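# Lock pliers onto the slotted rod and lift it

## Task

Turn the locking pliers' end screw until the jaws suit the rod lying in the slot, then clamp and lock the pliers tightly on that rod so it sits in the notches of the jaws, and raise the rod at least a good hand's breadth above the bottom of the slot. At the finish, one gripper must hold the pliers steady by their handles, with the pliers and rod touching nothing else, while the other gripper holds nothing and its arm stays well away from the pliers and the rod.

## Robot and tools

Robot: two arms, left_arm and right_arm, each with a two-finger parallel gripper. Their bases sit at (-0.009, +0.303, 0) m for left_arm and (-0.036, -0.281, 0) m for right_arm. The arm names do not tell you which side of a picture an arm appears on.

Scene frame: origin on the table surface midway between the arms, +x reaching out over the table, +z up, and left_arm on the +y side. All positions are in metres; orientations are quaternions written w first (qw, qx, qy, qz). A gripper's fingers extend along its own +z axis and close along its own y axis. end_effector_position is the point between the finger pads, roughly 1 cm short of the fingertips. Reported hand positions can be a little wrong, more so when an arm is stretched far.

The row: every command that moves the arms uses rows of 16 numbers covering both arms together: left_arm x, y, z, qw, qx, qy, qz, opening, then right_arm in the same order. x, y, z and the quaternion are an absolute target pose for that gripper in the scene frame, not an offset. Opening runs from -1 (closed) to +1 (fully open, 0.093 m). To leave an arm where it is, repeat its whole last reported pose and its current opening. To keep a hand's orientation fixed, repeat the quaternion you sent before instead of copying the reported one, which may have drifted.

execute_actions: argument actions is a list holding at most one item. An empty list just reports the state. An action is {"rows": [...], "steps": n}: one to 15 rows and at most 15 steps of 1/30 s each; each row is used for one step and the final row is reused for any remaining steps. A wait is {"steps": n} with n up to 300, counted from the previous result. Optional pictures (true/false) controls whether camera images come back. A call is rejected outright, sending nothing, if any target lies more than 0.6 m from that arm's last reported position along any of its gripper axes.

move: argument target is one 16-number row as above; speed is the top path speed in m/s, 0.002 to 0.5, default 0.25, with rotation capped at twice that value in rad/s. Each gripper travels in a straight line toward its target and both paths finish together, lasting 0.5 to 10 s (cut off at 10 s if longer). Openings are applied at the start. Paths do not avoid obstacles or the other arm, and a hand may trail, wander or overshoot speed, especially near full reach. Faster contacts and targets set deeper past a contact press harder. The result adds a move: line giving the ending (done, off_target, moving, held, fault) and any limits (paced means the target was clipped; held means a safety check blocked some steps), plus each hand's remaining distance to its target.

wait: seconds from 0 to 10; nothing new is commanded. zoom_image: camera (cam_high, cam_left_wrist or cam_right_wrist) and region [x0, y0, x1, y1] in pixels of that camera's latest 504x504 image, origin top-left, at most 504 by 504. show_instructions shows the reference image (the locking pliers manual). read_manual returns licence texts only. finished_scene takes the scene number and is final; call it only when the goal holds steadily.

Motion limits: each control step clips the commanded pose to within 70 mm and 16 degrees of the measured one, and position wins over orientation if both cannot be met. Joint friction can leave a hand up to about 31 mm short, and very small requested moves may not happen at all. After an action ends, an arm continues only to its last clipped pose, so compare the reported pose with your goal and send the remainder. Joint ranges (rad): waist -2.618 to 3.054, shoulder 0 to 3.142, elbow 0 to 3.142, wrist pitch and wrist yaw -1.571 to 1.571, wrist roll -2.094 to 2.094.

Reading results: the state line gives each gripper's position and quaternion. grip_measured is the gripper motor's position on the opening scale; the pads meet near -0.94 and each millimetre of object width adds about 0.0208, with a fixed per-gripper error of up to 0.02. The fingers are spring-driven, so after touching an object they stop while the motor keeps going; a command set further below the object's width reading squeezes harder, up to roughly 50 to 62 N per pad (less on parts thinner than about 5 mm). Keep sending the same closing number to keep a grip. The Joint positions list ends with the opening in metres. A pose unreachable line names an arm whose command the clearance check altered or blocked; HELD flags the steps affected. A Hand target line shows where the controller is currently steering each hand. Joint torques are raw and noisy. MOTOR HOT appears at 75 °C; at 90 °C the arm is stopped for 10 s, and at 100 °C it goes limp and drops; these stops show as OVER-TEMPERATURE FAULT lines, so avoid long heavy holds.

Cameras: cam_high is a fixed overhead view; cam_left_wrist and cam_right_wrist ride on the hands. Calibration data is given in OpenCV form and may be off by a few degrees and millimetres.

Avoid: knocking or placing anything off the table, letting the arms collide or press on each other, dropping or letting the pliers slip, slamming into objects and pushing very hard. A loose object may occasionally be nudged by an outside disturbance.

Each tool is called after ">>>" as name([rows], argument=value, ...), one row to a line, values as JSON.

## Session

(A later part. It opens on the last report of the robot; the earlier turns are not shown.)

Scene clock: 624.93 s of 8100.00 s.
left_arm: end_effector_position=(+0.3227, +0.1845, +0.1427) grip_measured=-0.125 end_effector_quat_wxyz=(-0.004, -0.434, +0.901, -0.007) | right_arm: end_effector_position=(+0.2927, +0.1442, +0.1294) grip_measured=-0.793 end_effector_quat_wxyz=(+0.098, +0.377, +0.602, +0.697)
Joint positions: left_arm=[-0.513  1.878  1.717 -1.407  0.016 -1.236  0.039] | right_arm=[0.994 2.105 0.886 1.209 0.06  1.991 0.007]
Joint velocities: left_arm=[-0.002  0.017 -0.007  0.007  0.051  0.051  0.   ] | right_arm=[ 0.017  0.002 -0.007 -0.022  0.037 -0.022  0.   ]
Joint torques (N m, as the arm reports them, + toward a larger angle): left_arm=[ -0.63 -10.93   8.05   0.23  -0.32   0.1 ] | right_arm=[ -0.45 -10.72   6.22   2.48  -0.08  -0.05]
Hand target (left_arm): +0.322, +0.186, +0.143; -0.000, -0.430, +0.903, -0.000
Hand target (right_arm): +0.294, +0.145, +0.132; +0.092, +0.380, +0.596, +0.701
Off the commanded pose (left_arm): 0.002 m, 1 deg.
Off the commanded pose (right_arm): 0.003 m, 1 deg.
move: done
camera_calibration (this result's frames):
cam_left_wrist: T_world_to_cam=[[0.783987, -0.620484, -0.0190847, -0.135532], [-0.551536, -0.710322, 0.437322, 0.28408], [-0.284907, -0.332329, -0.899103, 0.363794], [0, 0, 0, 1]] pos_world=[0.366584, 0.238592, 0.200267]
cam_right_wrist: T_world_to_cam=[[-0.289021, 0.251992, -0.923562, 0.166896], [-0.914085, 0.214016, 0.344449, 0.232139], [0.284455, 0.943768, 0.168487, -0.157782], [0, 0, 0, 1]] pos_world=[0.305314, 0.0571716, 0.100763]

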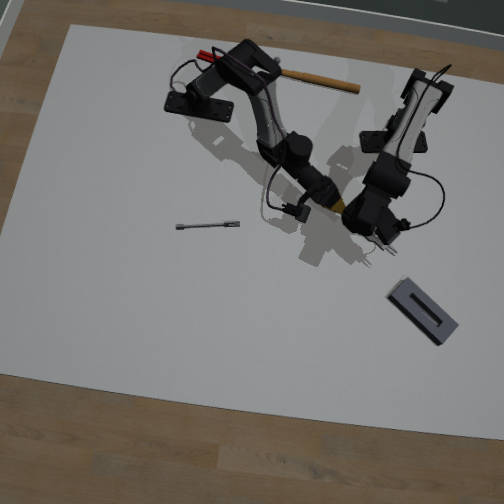

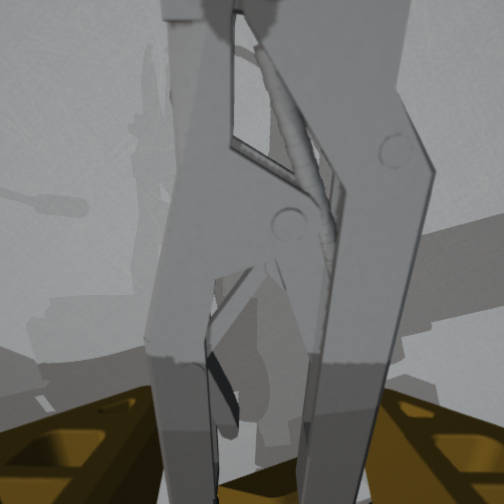

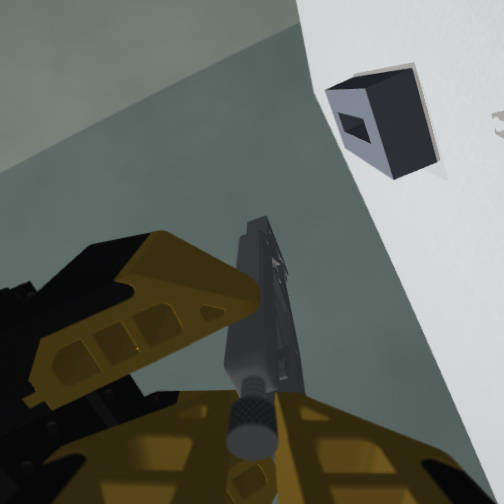

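>>> move(target=[0.322,0.186,0.143,0,-0.430,0.903,0,-0.14, 0.294,0.145,0.130,0.092,0.380,0.596,0.701,-0.4], speed=0.1)

>>> move(target=[0.322,0.186,0.143,0,-0.430,0.903,0,-0.14, 0.225,0.065,0.128,0.092,0.380,0.596,0.701,-0.4], speed=0.15)

>>> move(target=[0.36,0.20,0.143,0,0.342,0.940,0,-0.14, 0.19,0.0,0.11,0.641,-0.299,0.641,0.299,0.3], speed=0.4)

Scene clock: 629.07 s of 8100.00 s.
left_arm: end_effector_position=(+0.3228, +0.1847, +0.1427) grip_measured=-0.125 end_effector_quat_wxyz=(-0.004, -0.434, +0.901, -0.006) | right_arm: end_effector_position=(+0.2927, +0.1442, +0.1294) grip_measured=-0.401 end_effector_quat_wxyz=(+0.095, +0.379, +0.601, +0.697)
Joint positions: left_arm=[-0.513  1.878  1.717 -1.407  0.014 -1.236  0.039] | right_arm=[0.994 2.105 0.886 1.209 0.06  1.999 0.026]
Joint velocities: left_arm=[-0.017 -0.007 -0.012 -0.022  0.007 -0.022  0.001] | right_arm=[ 0.012 -0.007 -0.007  0.037 -0.007 -0.022  0.   ]
Joint torques (N m, as the arm reports them, + toward a larger angle): left_arm=[ -0.58 -11.16   8.     0.22  -0.29   0.1 ] | right_arm=[ -0.42 -10.05   6.14   2.57  -0.09  -0.13]
Hand target (left_arm): +0.322, +0.186, +0.143; -0.000, -0.430, +0.903, -0.000
Hand target (right_arm): +0.294, +0.145, +0.130; +0.092, +0.380, +0.596, +0.701
Off the commanded pose (left_arm): 0.002 m, 1 deg.
Off the commanded pose (right_arm): 0.002 m, 1 deg.
move: done
camera_calibration (this result's frames):
cam_left_wrist: T_world_to_cam=[[0.784, -0.620452, -0.0195827, -0.135388], [-0.551753, -0.710954, 0.43602, 0.284673], [-0.284452, -0.331035, -0.899724, 0.363598], [0, 0, 0, 1]] pos_world=[0.366639, 0.238752, 0.200364]
cam_right_wrist: T_world_to_cam=[[-0.294658, 0.256765, -0.920461, 0.167457], [-0.911937, 0.212289, 0.351147, 0.230893], [0.285566, 0.942871, 0.1716, -0.158381], [0, 0, 0, 1]] pos_world=[0.30513, 0.0573195, 0.100239]

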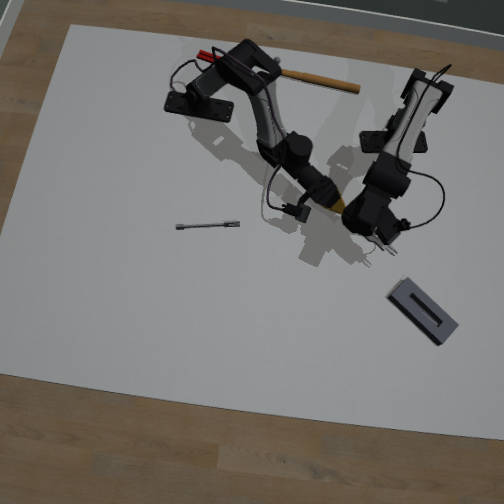

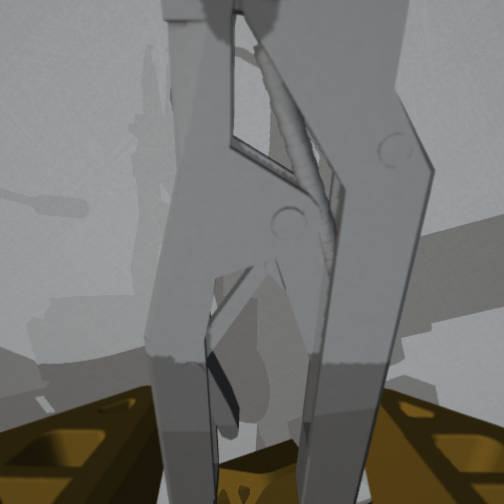

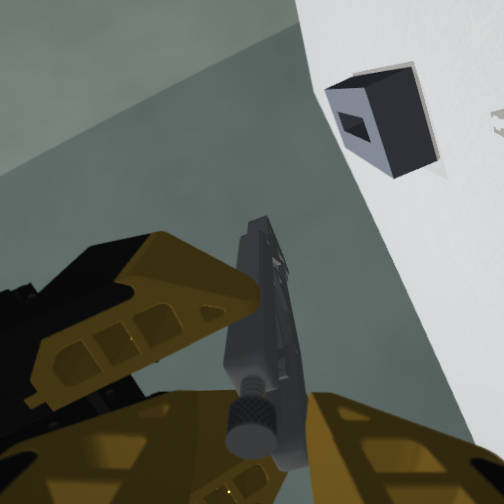

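Scene clock: 630.30 s of 8100.00 s.
left_arm: end_effector_position=(+0.3226, +0.1849, +0.1427) grip_measured=-0.125 end_effector_quat_wxyz=(-0.004, -0.434, +0.901, -0.006) | right_arm: end_effector_position=(+0.2298, +0.0656, +0.1176) grip_measured=-0.401 end_effector_quat_wxyz=(+0.094, +0.383, +0.609, +0.688)
Joint positions: left_arm=[-0.513  1.878  1.717 -1.407  0.014 -1.236  0.039] | right_arm=[1.007 1.908 0.451 1.422 0.072 1.999 0.026]
Joint velocities: left_arm=[-0.012 -0.012 -0.007  0.007 -0.037  0.022  0.   ] | right_arm=[-0.027 -0.002 -0.002  0.007  0.022 -0.022 -0.001]
Joint torques (N m, as the arm reports them, + toward a larger angle): left_arm=[ -0.54 -10.97   8.05   0.22  -0.28   0.1 ] | right_arm=[ 0.42 -9.91  3.5   2.68 -0.02 -0.1 ]
Hand target (left_arm): +0.322, +0.186, +0.143; -0.000, -0.430, +0.903, +0.000
Hand target (right_arm): +0.226, +0.064, +0.129; +0.092, +0.380, +0.596, +0.701
Off the commanded pose (left_arm): 0.001 m, 1 deg.
Off the commanded pose (right_arm): 0.012 m, 2 deg.
move: off_target (right_arm)
camera_calibration (this result's frames):
cam_left_wrist: T_world_to_cam=[[0.783989, -0.620439, -0.0204282, -0.13507], [-0.551493, -0.711221, 0.435912, 0.284657], [-0.284986, -0.330484, -0.899757, 0.363669], [0, 0, 0, 1]] pos_world=[0.36652, 0.238838, 0.200369]
cam_right_wrist: T_world_to_cam=[[-0.309301, 0.237583, -0.920808, 0.162888], [-0.906506, 0.21894, 0.360987, 0.19153], [0.287366, 0.946372, 0.147652, -0.0621281], [0, 0, 0, 1]] pos_world=[0.241858, -0.0218367, 0.0900222]

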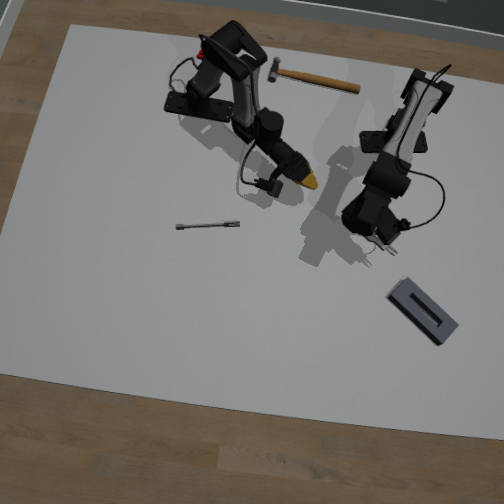

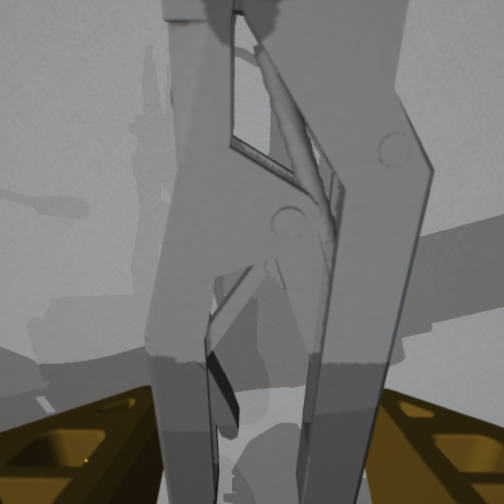

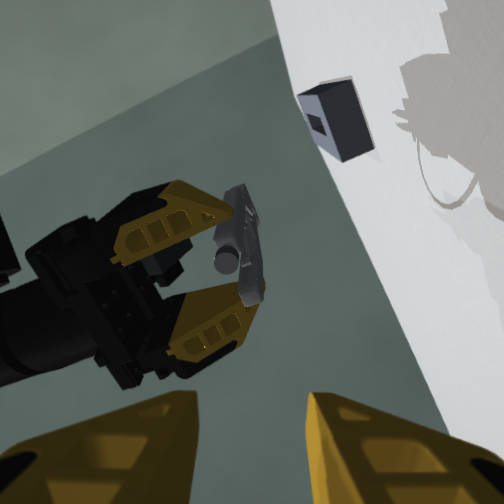

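Scene clock: 633.47 s of 8100.00 s.
left_arm: end_effector_position=(+0.3535, +0.1986, +0.1394) grip_measured=-0.126 end_effector_quat_wxyz=(-0.006, +0.341, +0.940, +0.000) | right_arm: end_effector_position=(+0.1920, +0.0032, +0.1023) grip_measured=+0.299 end_effector_quat_wxyz=(+0.612, -0.307, +0.670, +0.288)
Joint positions: left_arm=[-0.459  1.998  1.87  -1.455 -0.002  0.414  0.039] | right_arm=[0.979 1.79  0.161 1.543 0.047 0.013 0.06 ]
Joint velocities: left_arm=[ 0.012  0.007 -0.027 -0.022 -0.051 -0.051 -0.001] | right_arm=[-0.012  0.007 -0.002  0.022 -0.022 -0.095 -0.001]
Joint torques (N m, as the arm reports them, + toward a larger angle): left_arm=[  0.42 -11.18  11.17   0.19  -0.07   0.12] | right_arm=[-1.1  -7.7   2.42  2.74 -0.19 -0.2 ]
Hand target (left_arm): +0.360, +0.201, +0.143; +0.000, +0.342, +0.940, +0.001
Hand target (right_arm): +0.191, -0.000, +0.111; +0.623, -0.306, +0.659, +0.290
Off the commanded pose (left_arm): 0.008 m, 1 deg.
Off the commanded pose (right_arm): 0.009 m, 5 deg.
joint sent to its limit (right arm) — the command would take joint 4 (wrist pitch) past its upper limit, so that joint was sent only as far as its limit.
move: off_target (right_arm)
camera_calibration (this result's frames):
cam_left_wrist: T_world_to_cam=[[-0.639741, -0.768225, -0.0236758, 0.382236], [-0.698175, 0.567975, 0.435839, 0.110718], [-0.321375, 0.295354, -0.899713, 0.262666], [0, 0, 0, 1]] pos_world=[0.406247, 0.153179, 0.197119]
cam_right_wrist: T_world_to_cam=[[0.77482, -0.631995, 0.0153869, -0.149202], [-0.307979, -0.398611, -0.863862, 0.188791], [0.55209, 0.664599, -0.503493, 0.0266639], [0, 0, 0, 1]] pos_world=[0.159028, -0.0367616, 0.17881]

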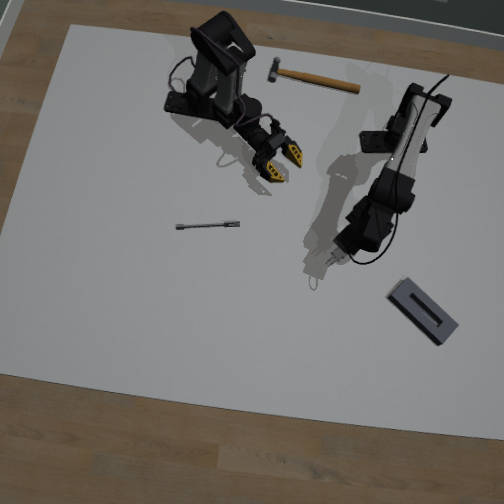

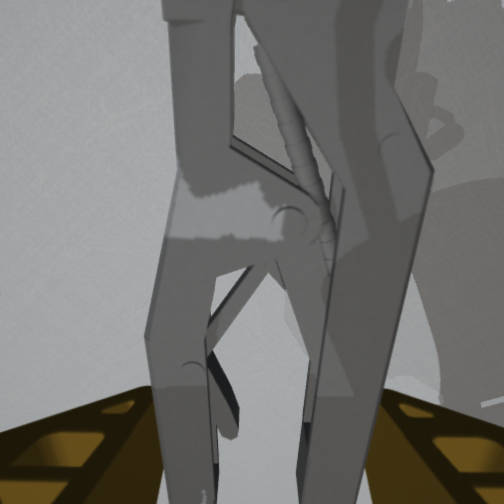

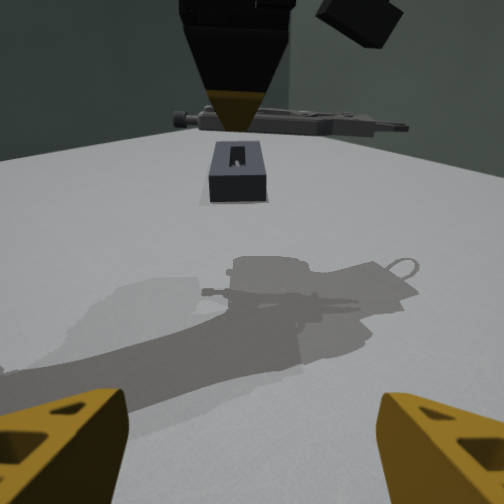

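>>> move(target=[0.37,0.19,0.10,0,0.906,0.423,0,-0.14, 0.20,0.015,0.08,0.453,-0.366,0.785,0.211,0.3], speed=0.4)

>>> move(target=[0.37,0.19,0.008,0,0.906,0.423,0,-0.14, 0.215,0.035,0.07,0.453,-0.366,0.785,0.211,0.3], speed=0.08)

Scene clock: 639.40 s of 8100.00 s.
left_arm: end_effector_position=(+0.3758, +0.1932, +0.1129) grip_measured=-0.126 end_effector_quat_wxyz=(+0.008, +0.902, +0.432, +0.015) | right_arm: end_effector_position=(+0.1959, +0.0096, +0.0660) grip_measured=+0.299 end_effector_quat_wxyz=(+0.443, -0.373, +0.790, +0.201)
Joint positions: left_arm=[-0.459  2.041  1.826 -1.322 -0.008  1.967  0.039] | right_arm=[0.979 1.462 0.415 0.492 0.041 0.01  0.06 ]
Joint velocities: left_arm=[-0.002 -0.007 -0.002 -0.037 -0.022 -0.007 -0.001] | right_arm=[-0.017 -0.012  0.012  0.007 -0.125 -0.081 -0.001]
Joint torques (N m, as the arm reports them, + toward a larger angle): left_arm=[ -0.74 -11.1    5.85   0.39   0.08   0.13] | right_arm=[-0.5  -7.4   7.93  2.21 -0.11 -0.08]
Hand target (left_arm): +0.370, +0.190, +0.100; -0.000, +0.906, +0.423, -0.000
Hand target (right_arm): +0.199, +0.014, +0.079; +0.453, -0.368, +0.784, +0.211
Off the commanded pose (left_arm): 0.014 m, 2 deg.
Off the commanded pose (right_arm): 0.016 m, 2 deg.
move: off_target (left_arm, right_arm)
camera_calibration (this result's frames):
cam_left_wrist: T_world_to_cam=[[-0.778741, 0.624883, -0.0555314, 0.178456], [0.541686, 0.714421, 0.442921, -0.354164], [0.316447, 0.31484, -0.894839, 0.00349861], [0, 0, 0, 1]] pos_world=[0.329709, 0.140407, 0.169907]
cam_right_wrist: T_world_to_cam=[[0.784721, -0.619275, 0.0266713, -0.150407], [-0.508919, -0.668252, -0.542624, 0.181896], [0.353857, 0.412235, -0.839552, 0.0655134], [0, 0, 0, 1]] pos_world=[0.187415, 0.00140182, 0.157714]

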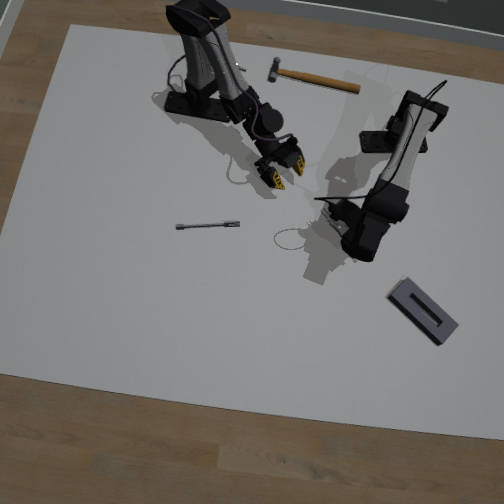

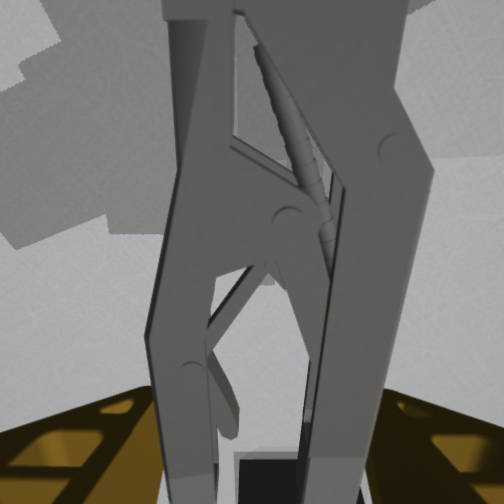

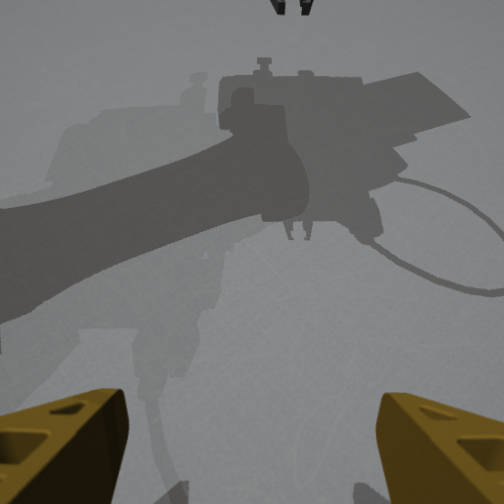

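Scene clock: 641.10 s of 8100.00 s.
left_arm: end_effector_position=(+0.3774, +0.1927, +0.0183) grip_measured=-0.126 end_effector_quat_wxyz=(+0.004, +0.903, +0.430, +0.010) | right_arm: end_effector_position=(+0.2097, +0.0276, +0.0633) grip_measured=+0.299 end_effector_quat_wxyz=(+0.443, -0.371, +0.790, +0.203)
Joint positions: left_arm=[-0.459  2.118  1.562 -0.996 -0.008  1.97   0.039] | right_arm=[0.979 1.567 0.492 0.523 0.041 0.015 0.06 ]
Joint velocities: left_arm=[-0.002 -0.002  0.012  0.125 -0.037 -0.007 -0.   ] | right_arm=[-0.012  0.017 -0.017  0.037  0.125  0.022  0.001]
Joint torques (N m, as the arm reports them, + toward a larger angle): left_arm=[ -0.88 -11.73   5.32   0.45   0.08   0.11] | right_arm=[-0.21 -4.84  7.82  2.57 -0.07 -0.06]
Hand target (left_arm): +0.371, +0.190, +0.008; +0.000, +0.906, +0.423, -0.000
Hand target (right_arm): +0.214, +0.035, +0.070; +0.453, -0.366, +0.785, +0.211
Off the commanded pose (left_arm): 0.013 m, 1 deg.
Off the commanded pose (right_arm): 0.011 m, 2 deg.
move: off_target (left_arm, right_arm)
camera_calibration (this result's frames):
cam_left_wrist: T_world_to_cam=[[-0.777287, 0.62775, -0.0419044, 0.173432], [0.550478, 0.710834, 0.437822, -0.3153], [0.30463, 0.317246, -0.898085, -0.077405], [0, 0, 0, 1]] pos_world=[0.331952, 0.139811, 0.0757967]
cam_right_wrist: T_world_to_cam=[[0.783262, -0.621276, 0.0227401, -0.149412], [-0.511255, -0.664504, -0.545026, 0.200077], [0.353722, 0.415272, -0.838111, 0.0507796], [0, 0, 0, 1]] pos_world=[0.201357, 0.0190386, 0.155004]

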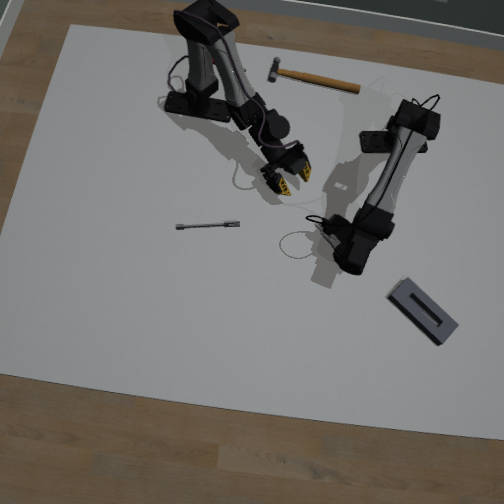

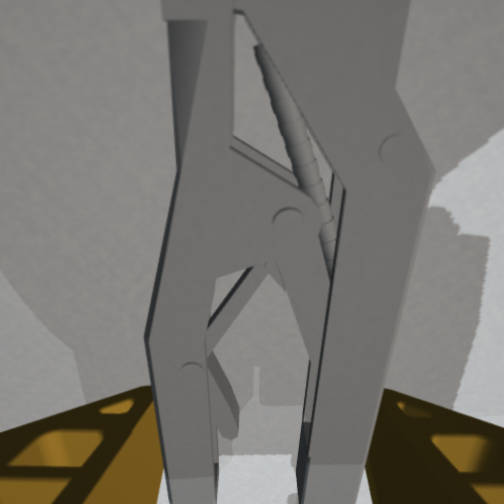

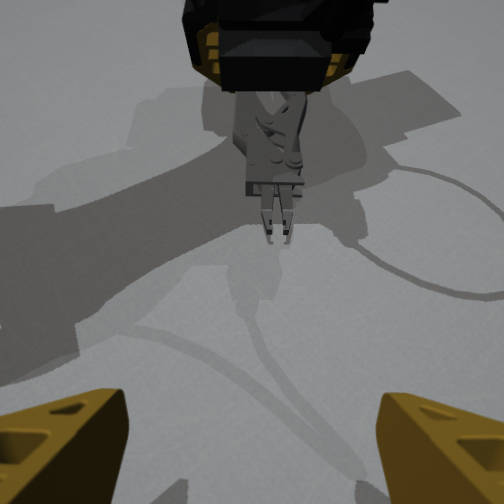

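>>> zoom_image(camera="cam_right_wrist", region=[240,175,320,255])

Region (240, 175, 320, 255) of cam_right_wrist's 504x504 image, scaled by 6.300, with more detail than that image has.

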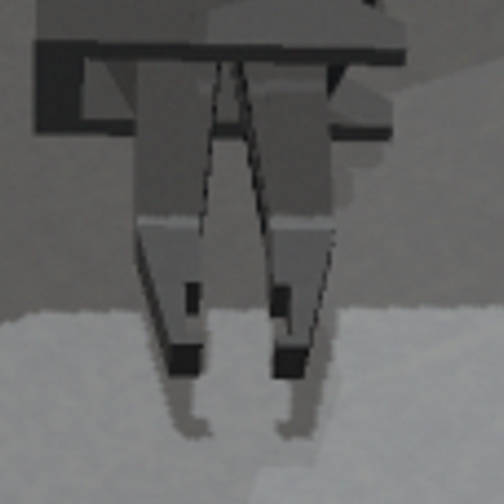

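>>> move(target=[0.35,0.195,0.15,0,0.342,0.940,0,-0.14, 0.19,0.0,0.11,0.453,-0.366,0.785,0.211,-0.4], speed=0.4)

>>> move(target=[0.322,0.186,0.143,0,-0.430,0.903,0,-0.14, 0.225,0.065,0.13,0.641,-0.299,0.641,0.299,-0.4], speed=0.4)

>>> move(target=[0.322,0.186,0.143,0,-0.430,0.903,0,-0.14, 0.275,0.123,0.136,0.641,-0.299,0.641,0.299,-0.4], speed=0.1)

Scene clock: 654.17 s of 8100.00 s.
left_arm: end_effector_position=(+0.3452, +0.2019, +0.1371) grip_measured=-0.126 end_effector_quat_wxyz=(-0.019, +0.342, +0.940, +0.002) | right_arm: end_effector_position=(+0.1922, +0.0055, +0.1106) grip_measured=-0.398 end_effector_quat_wxyz=(+0.455, -0.368, +0.783, +0.210)
Joint positions: left_arm=[-0.459  1.984  1.84  -1.463 -0.007  0.415  0.039] | right_arm=[0.979 1.274 0.471 0.282 0.038 0.015 0.026]
Joint velocities: left_arm=[-0.012 -0.002  0.007 -0.022 -0.037 -0.022 -0.001] | right_arm=[-0.007  0.032  0.012  0.037 -0.007 -0.051 -0.001]
Joint torques (N m, as the arm reports them, + toward a larger angle): left_arm=[ -1.14 -13.43  11.09   0.18   0.02  -0.03] | right_arm=[-1.01 -6.47  6.31  2.26 -0.11 -0.1 ]
Hand target (left_arm): +0.348, +0.195, +0.150; +0.000, +0.342, +0.940, -0.000
Hand target (right_arm): +0.191, +0.001, +0.110; +0.453, -0.366, +0.785, +0.211
Off the commanded pose (left_arm): 0.015 m, 2 deg.
Off the commanded pose (right_arm): 0.006 m, 0 deg.
move: off_target (left_arm)
camera_calibration (this result's frames):
cam_left_wrist: T_world_to_cam=[[-0.640894, -0.7674, -0.0187574, 0.378999], [-0.687853, 0.563271, 0.457803, 0.0984252], [-0.340752, 0.306306, -0.888856, 0.259889], [0, 0, 0, 1]] pos_world=[0.399158, 0.155798, 0.193054]
cam_right_wrist: T_world_to_cam=[[0.784295, -0.620037, 0.020891, -0.150497], [-0.499725, -0.651349, -0.570981, 0.202725], [0.367636, 0.437377, -0.820698, 0.101059], [0, 0, 0, 1]] pos_world=[0.182188, -0.00546998, 0.201835]

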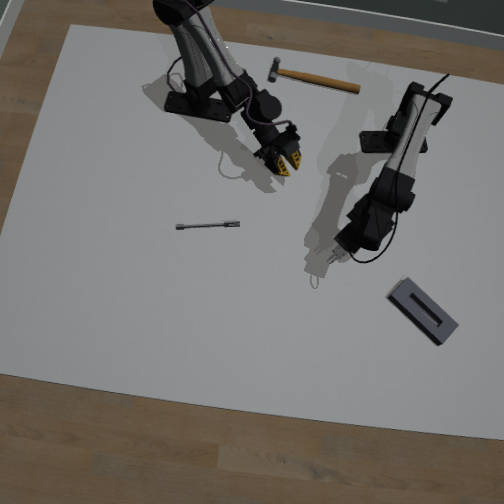

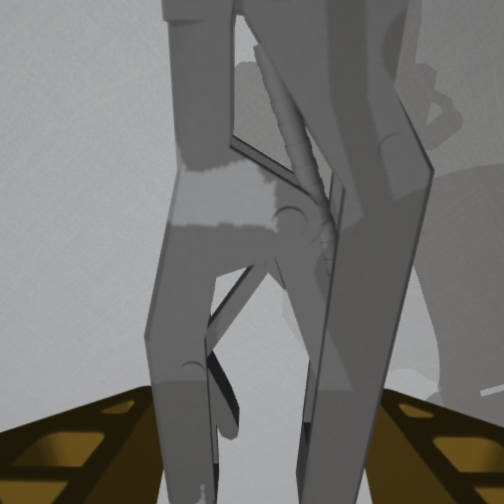

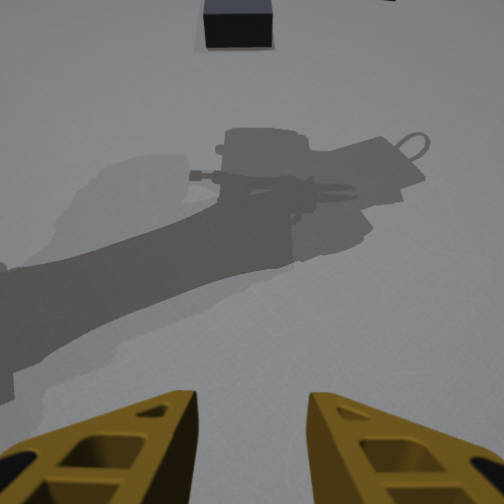

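Scene clock: 656.90 s of 8100.00 s.
left_arm: end_effector_position=(+0.3253, +0.1863, +0.1414) grip_measured=-0.125 end_effector_quat_wxyz=(-0.008, -0.430, +0.903, -0.000) | right_arm: end_effector_position=(+0.2232, +0.0607, +0.1247) grip_measured=-0.398 end_effector_quat_wxyz=(+0.631, -0.299, +0.651, +0.296)
Joint positions: left_arm=[-0.508  1.9    1.742 -1.424  0.012 -1.22   0.039] | right_arm=[1.02  1.862 0.421 1.413 0.089 0.011 0.026]
Joint velocities: left_arm=[ 0.002 -0.002 -0.002  0.037 -0.095 -0.051  0.001] | right_arm=[-0.007 -0.022  0.002  0.007 -0.051 -0.022 -0.   ]
Joint torques (N m, as the arm reports them, + toward a larger angle): left_arm=[ -0.98 -13.3    5.89   0.36  -0.25  -0.12] | right_arm=[ 0.35 -5.94  6.04  2.75  0.   -0.22]
Hand target (left_arm): +0.322, +0.186, +0.143; -0.001, -0.430, +0.903, -0.000
Hand target (right_arm): +0.225, +0.066, +0.130; +0.641, -0.296, +0.642, +0.298
Off the commanded pose (left_arm): 0.004 m, 1 deg.
Off the commanded pose (right_arm): 0.007 m, 2 deg.
move: done
camera_calibration (this result's frames):
cam_left_wrist: T_world_to_cam=[[0.776971, -0.62861, -0.0341473, -0.130599], [-0.553597, -0.708067, 0.438373, 0.28743], [-0.299744, -0.321699, -0.898144, 0.366719], [0, 0, 0, 1]] pos_world=[0.370514, 0.239397, 0.198905]
cam_right_wrist: T_world_to_cam=[[0.773101, -0.634065, 0.0166421, -0.137019], [-0.275126, -0.358865, -0.89192, 0.234381], [0.571507, 0.684966, -0.451887, -0.0294615], [0, 0, 0, 1]] pos_world=[0.187251, 0.0174127, 0.198016]

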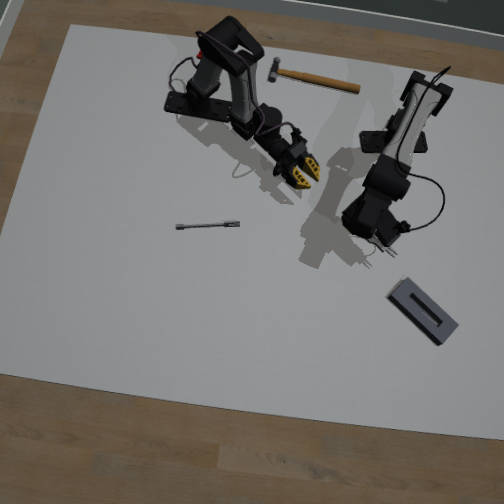

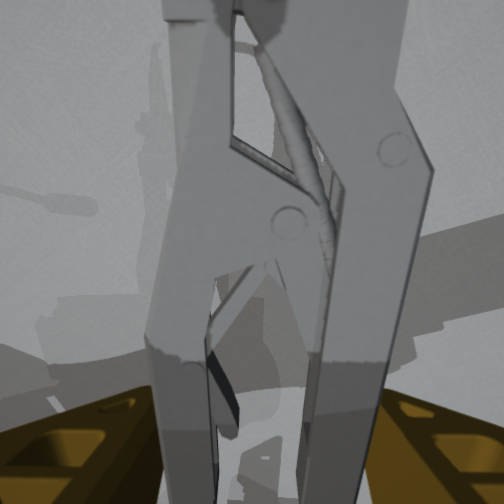

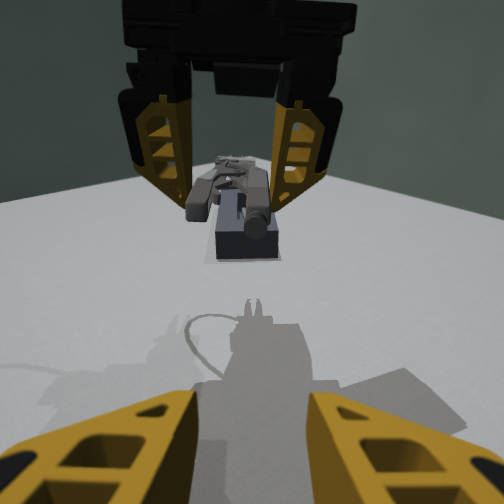

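Scene clock: 658.20 s of 8100.00 s.
left_arm: end_effector_position=(+0.3255, +0.1861, +0.1414) grip_measured=-0.125 end_effector_quat_wxyz=(-0.008, -0.430, +0.903, -0.001) | right_arm: end_effector_position=(+0.2695, +0.1214, +0.1370) grip_measured=-0.398 end_effector_quat_wxyz=(+0.641, -0.295, +0.641, +0.302)
Joint positions: left_arm=[-0.508  1.9    1.742 -1.423  0.012 -1.221  0.039] | right_arm=[1.009 2.013 0.744 1.273 0.074 0.008 0.026]
Joint velocities: left_arm=[ 0.002 -0.012 -0.002 -0.022  0.037  0.037 -0.001] | right_arm=[-0.012 -0.012 -0.007 -0.051 -0.051 -0.007  0.   ]
Joint torques (N m, as the arm reports them, + toward a larger angle): left_arm=[ -1.05 -13.31   5.65   0.38  -0.27  -0.1 ] | right_arm=[-0.88 -8.53  6.94  2.33 -0.13 -0.23]
Hand target (left_arm): +0.322, +0.186, +0.143; -0.000, -0.430, +0.903, +0.000
Hand target (right_arm): +0.274, +0.124, +0.135; +0.641, -0.299, +0.641, +0.299
Off the commanded pose (left_arm): 0.004 m, 1 deg.
Off the commanded pose (right_arm): 0.006 m, 1 deg.
move: done
camera_calibration (this result's frames):
cam_left_wrist: T_world_to_cam=[[0.777711, -0.627746, -0.0331879, -0.131354], [-0.552984, -0.708287, 0.438791, 0.287158], [-0.298956, -0.3229, -0.897976, 0.366643], [0, 0, 0, 1]] pos_world=[0.370559, 0.239323, 0.198875]
cam_right_wrist: T_world_to_cam=[[0.775438, -0.631193, 0.0170689, -0.135556], [-0.255635, -0.338543, -0.90556, 0.274002], [0.577362, 0.697842, -0.423874, -0.0988828], [0, 0, 0, 1]] pos_world=[0.232251, 0.0762038, 0.208525]

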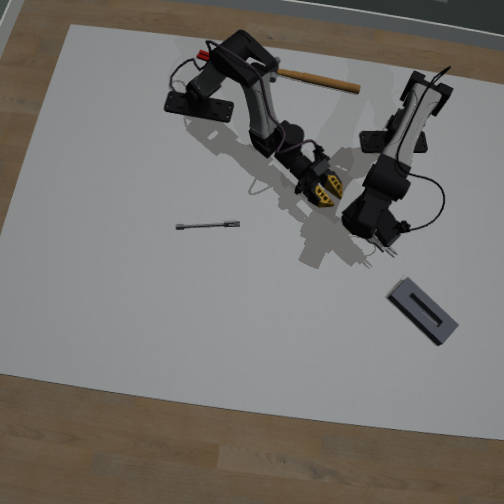

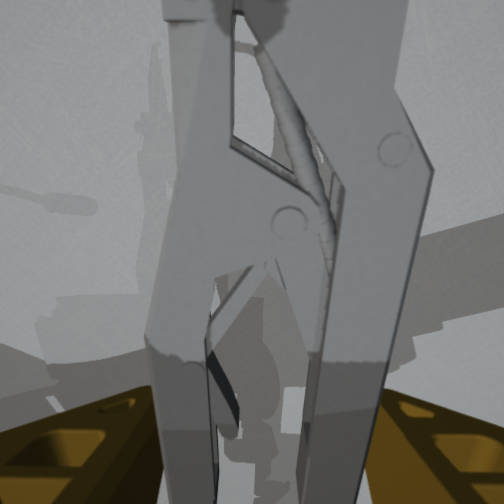

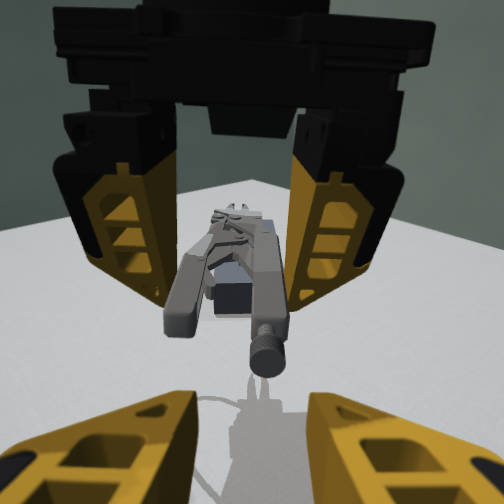

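>>> move(target=[0.322,0.186,0.143,0,-0.430,0.903,0,-0.14, 0.290,0.135,0.124,0.641,-0.299,0.641,0.299,-0.4], speed=0.05)

Scene clock: 661.27 s of 8100.00 s.
left_arm: end_effector_position=(+0.3254, +0.1860, +0.1414) grip_measured=-0.125 end_effector_quat_wxyz=(-0.008, -0.430, +0.903, -0.001) | right_arm: end_effector_position=(+0.2852, +0.1325, +0.1235) grip_measured=-0.398 end_effector_quat_wxyz=(+0.639, -0.296, +0.644, +0.300)
Joint positions: left_arm=[-0.508  1.9    1.742 -1.423  0.013 -1.221  0.039] | right_arm=[0.992 2.098 0.822 1.272 0.059 0.008 0.026]
Joint velocities: left_arm=[ 0.002  0.012 -0.007  0.022  0.007  0.022 -0.   ] | right_arm=[ 0.007 -0.007  0.002  0.037 -0.066  0.007  0.001]
Joint torques (N m, as the arm reports them, + toward a larger angle): left_arm=[ -1.02 -13.31   5.7    0.39  -0.28  -0.09] | right_arm=[-0.84 -9.5   6.85  2.41 -0.14 -0.19]
Hand target (left_arm): +0.322, +0.186, +0.143; -0.000, -0.430, +0.903, +0.000
Hand target (right_arm): +0.290, +0.135, +0.124; +0.641, -0.299, +0.641, +0.299
Off the commanded pose (left_arm): 0.004 m, 1 deg.
Off the commanded pose (right_arm): 0.005 m, 1 deg.
move: done
camera_calibration (this result's frames):
cam_left_wrist: T_world_to_cam=[[0.777709, -0.627754, -0.0330581, -0.131392], [-0.552927, -0.708131, 0.439115, 0.287009], [-0.299066, -0.323225, -0.897822, 0.366693], [0, 0, 0, 1]] pos_world=[0.370545, 0.239283, 0.198851]
cam_right_wrist: T_world_to_cam=[[0.774556, -0.632253, 0.0178777, -0.140169], [-0.260378, -0.344486, -0.90196, 0.271323], [0.576426, 0.693964, -0.431449, -0.119706], [0, 0, 0, 1]] pos_world=[0.248217, 0.0879167, 0.195582]

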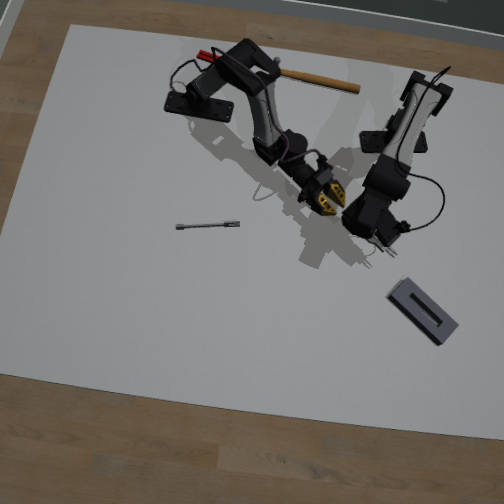

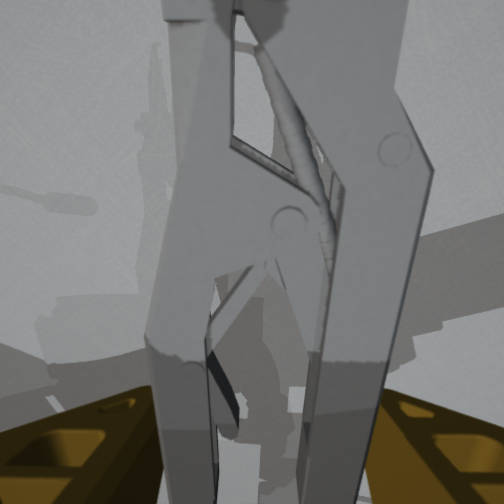

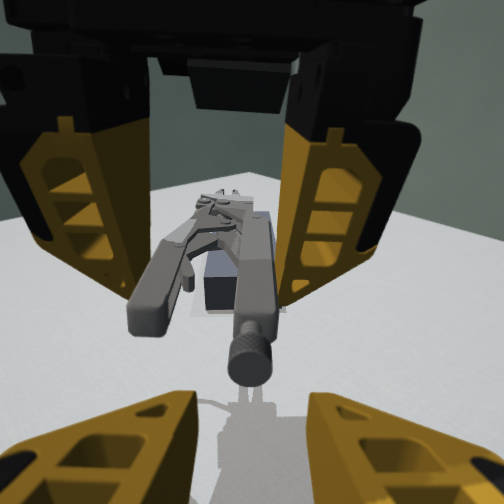

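Laterally centred. Forward and up.

>>> move(target=[0.322,0.186,0.143,0,-0.430,0.903,0,-0.14, 0.299,0.149,0.131,0.641,-0.299,0.641,0.299,-0.4], speed=0.05)

Scene clock: 665.23 s of 8100.00 s.
left_arm: end_effector_position=(+0.3254, +0.1860, +0.1414) grip_measured=-0.125 end_effector_quat_wxyz=(-0.009, -0.430, +0.903, -0.001) | right_arm: end_effector_position=(+0.2951, +0.1462, +0.1320) grip_measured=-0.398 end_effector_quat_wxyz=(+0.641, -0.296, +0.641, +0.301)
Joint positions: left_arm=[-0.508  1.9    1.742 -1.423  0.013 -1.221  0.039] | right_arm=[0.992 2.112 0.9   1.214 0.058 0.008 0.026]
Joint velocities: left_arm=[-0.007  0.002  0.012 -0.081  0.022 -0.007  0.   ] | right_arm=[-0.012 -0.007 -0.017 -0.037 -0.007 -0.022 -0.001]
Joint torques (N m, as the arm reports them, + toward a larger angle): left_arm=[ -1.   -13.3    5.79   0.38  -0.24  -0.04] | right_arm=[-0.53 -9.81  7.19  2.33 -0.11 -0.21]
Hand target (left_arm): +0.322, +0.186, +0.143; -0.000, -0.430, +0.903, +0.000
Hand target (right_arm): +0.299, +0.149, +0.131; +0.641, -0.299, +0.641, +0.299
Off the commanded pose (left_arm): 0.004 m, 1 deg.
Off the commanded pose (right_arm): 0.005 m, 0 deg.
move: done
camera_calibration (this result's frames):
cam_left_wrist: T_world_to_cam=[[0.777708, -0.627763, -0.0329283, -0.13143], [-0.552869, -0.707975, 0.439439, 0.286861], [-0.299176, -0.32355, -0.897669, 0.366742], [0, 0, 0, 1]] pos_world=[0.370531, 0.239243, 0.198827]
cam_right_wrist: T_world_to_cam=[[0.7752, -0.63146, 0.017962, -0.139707], [-0.256014, -0.340031, -0.904895, 0.284747], [0.577513, 0.696877, -0.425255, -0.132852], [0, 0, 0, 1]] pos_world=[0.257925, 0.101185, 0.20368]

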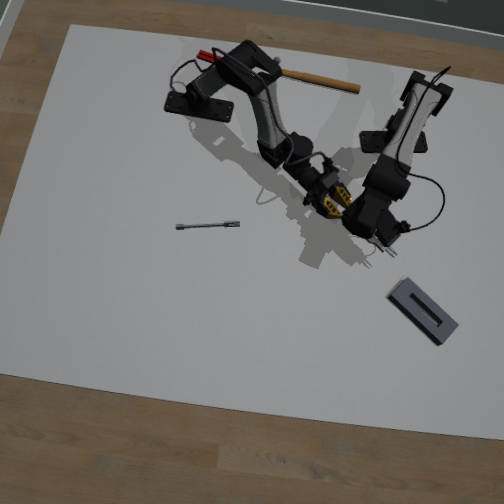

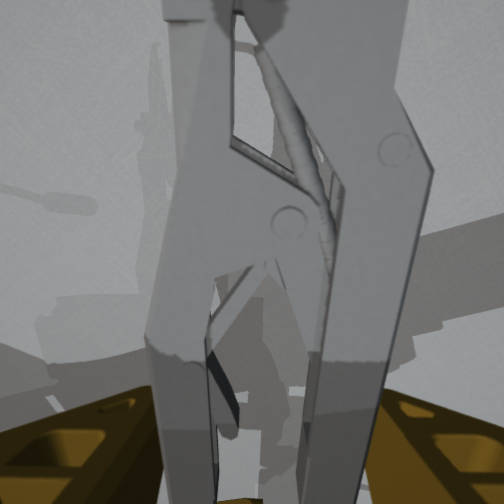

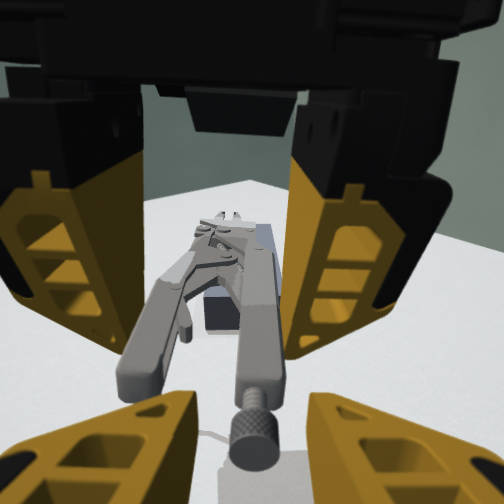

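>>> move(target=[0.322,0.186,0.143,0,-0.430,0.903,0,-0.14, 0.296,0.147,0.122,0.641,-0.299,0.641,0.299,-0.4], speed=0.03)

Scene clock: 667.83 s of 8100.00 s.
left_arm: end_effector_position=(+0.3254, +0.1859, +0.1414) grip_measured=-0.125 end_effector_quat_wxyz=(-0.009, -0.430, +0.903, -0.001) | right_arm: end_effector_position=(+0.2953, +0.1465, +0.1208) grip_measured=-0.398 end_effector_quat_wxyz=(+0.635, -0.299, +0.647, +0.298)
Joint positions: left_arm=[-0.508  1.9    1.742 -1.423  0.014 -1.221  0.039] | right_arm=[0.992 2.136 0.9   1.22  0.058 0.008 0.026]
Joint velocities: left_arm=[ 0.012 -0.012  0.007 -0.022 -0.022  0.007  0.   ] | right_arm=[-0.002 -0.017  0.002  0.051 -0.051  0.007 -0.001]
Joint torques (N m, as the arm reports them, + toward a larger angle): left_arm=[ -0.94 -13.31   5.83   0.38  -0.29  -0.05] | right_arm=[ -0.32 -10.1    5.81   2.72  -0.08  -0.22]
Hand target (left_arm): +0.322, +0.186, +0.143; -0.000, -0.430, +0.903, +0.000
Hand target (right_arm): +0.296, +0.147, +0.122; +0.641, -0.299, +0.641, +0.299
Off the commanded pose (left_arm): 0.004 m, 1 deg.
Off the commanded pose (right_arm): 0.001 m, 1 deg.
move: done
camera_calibration (this result's frames):
cam_left_wrist: T_world_to_cam=[[0.777706, -0.627772, -0.0327985, -0.131468], [-0.552812, -0.707819, 0.439763, 0.286712], [-0.299286, -0.323875, -0.897515, 0.366791], [0, 0, 0, 1]] pos_world=[0.370517, 0.239203, 0.198803]
cam_right_wrist: T_world_to_cam=[[0.775406, -0.631185, 0.0187549, -0.139689], [-0.266083, -0.353528, -0.896782, 0.278702], [0.572666, 0.690379, -0.442075, -0.133497], [0, 0, 0, 1]] pos_world=[0.258922, 0.102523, 0.193539]

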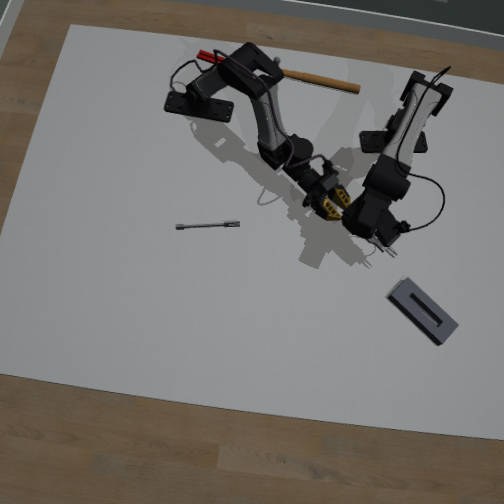

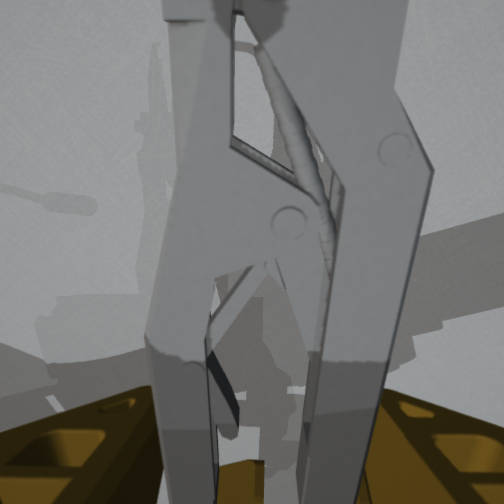

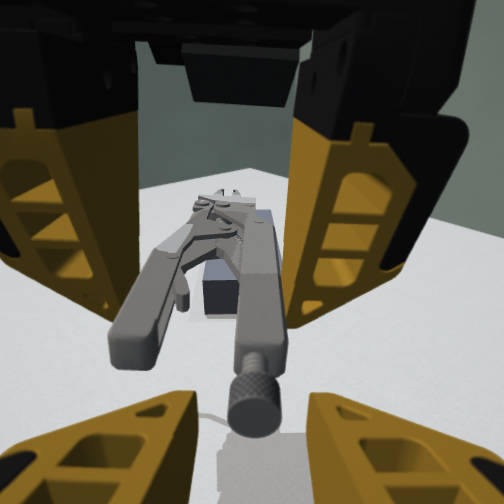

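Overshot; raise.

>>> move(target=[0.322,0.186,0.143,0,-0.430,0.903,0,-0.14, 0.296,0.147,0.131,0.641,-0.299,0.641,0.299,-0.4], speed=0.02)

Scene clock: 670.30 s of 8100.00 s.
left_arm: end_effector_position=(+0.3254, +0.1858, +0.1414) grip_measured=-0.125 end_effector_quat_wxyz=(-0.009, -0.430, +0.903, -0.001) | right_arm: end_effector_position=(+0.2953, +0.1465, +0.1209) grip_measured=-0.398 end_effector_quat_wxyz=(+0.635, -0.299, +0.647, +0.298)
Joint positions: left_arm=[-0.508  1.9    1.742 -1.423  0.014 -1.221  0.039] | right_arm=[0.992 2.136 0.9   1.22  0.058 0.008 0.026]
Joint velocities: left_arm=[-0.002 -0.012 -0.012  0.066  0.066 -0.007 -0.   ] | right_arm=[ 0.002 -0.012 -0.012 -0.022 -0.037  0.037  0.001]
Joint torques (N m, as the arm reports them, + toward a larger angle): left_arm=[ -1.02 -13.19   5.63   0.4   -0.32  -0.05] | right_arm=[ -0.32 -12.79   6.01   2.34  -0.07  -0.23]
Hand target (left_arm): +0.322, +0.186, +0.143; -0.001, -0.430, +0.903, +0.000
Hand target (right_arm): +0.296, +0.147, +0.131; +0.641, -0.299, +0.641, +0.299
Off the commanded pose (left_arm): 0.004 m, 1 deg.
Off the commanded pose (right_arm): 0.010 m, 1 deg.
move: done
camera_calibration (this result's frames):
cam_left_wrist: T_world_to_cam=[[0.777944, -0.627483, -0.0326751, -0.131638], [-0.552483, -0.707876, 0.440085, 0.286515], [-0.299276, -0.324309, -0.897361, 0.366822], [0, 0, 0, 1]] pos_world=[0.370483, 0.23918, 0.198779]
cam_right_wrist: T_world_to_cam=[[0.775401, -0.631191, 0.0187388, -0.139687], [-0.265879, -0.353254, -0.89695, 0.278705], [0.572766, 0.690514, -0.441734, -0.133548], [0, 0, 0, 1]] pos_world=[0.258907, 0.102502, 0.193609]

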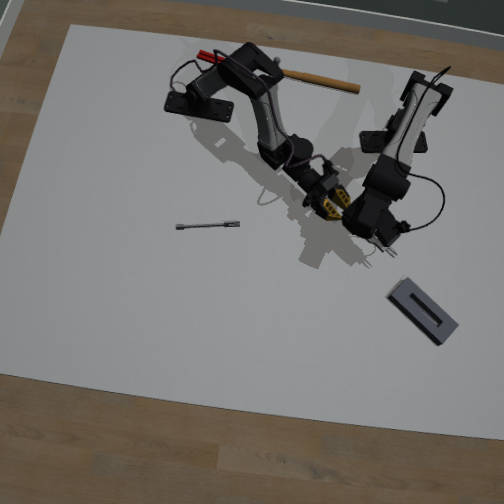

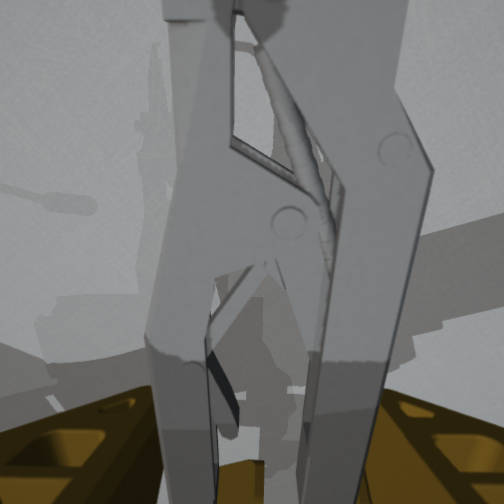

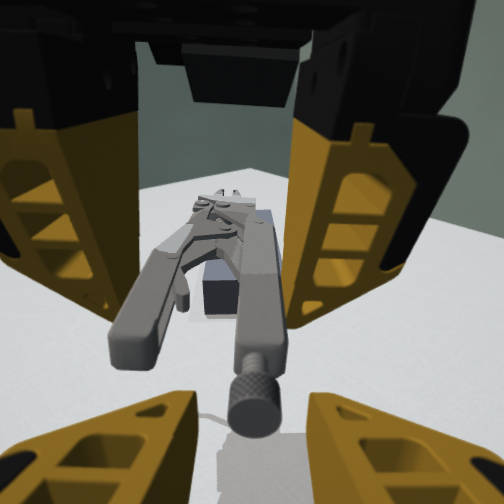

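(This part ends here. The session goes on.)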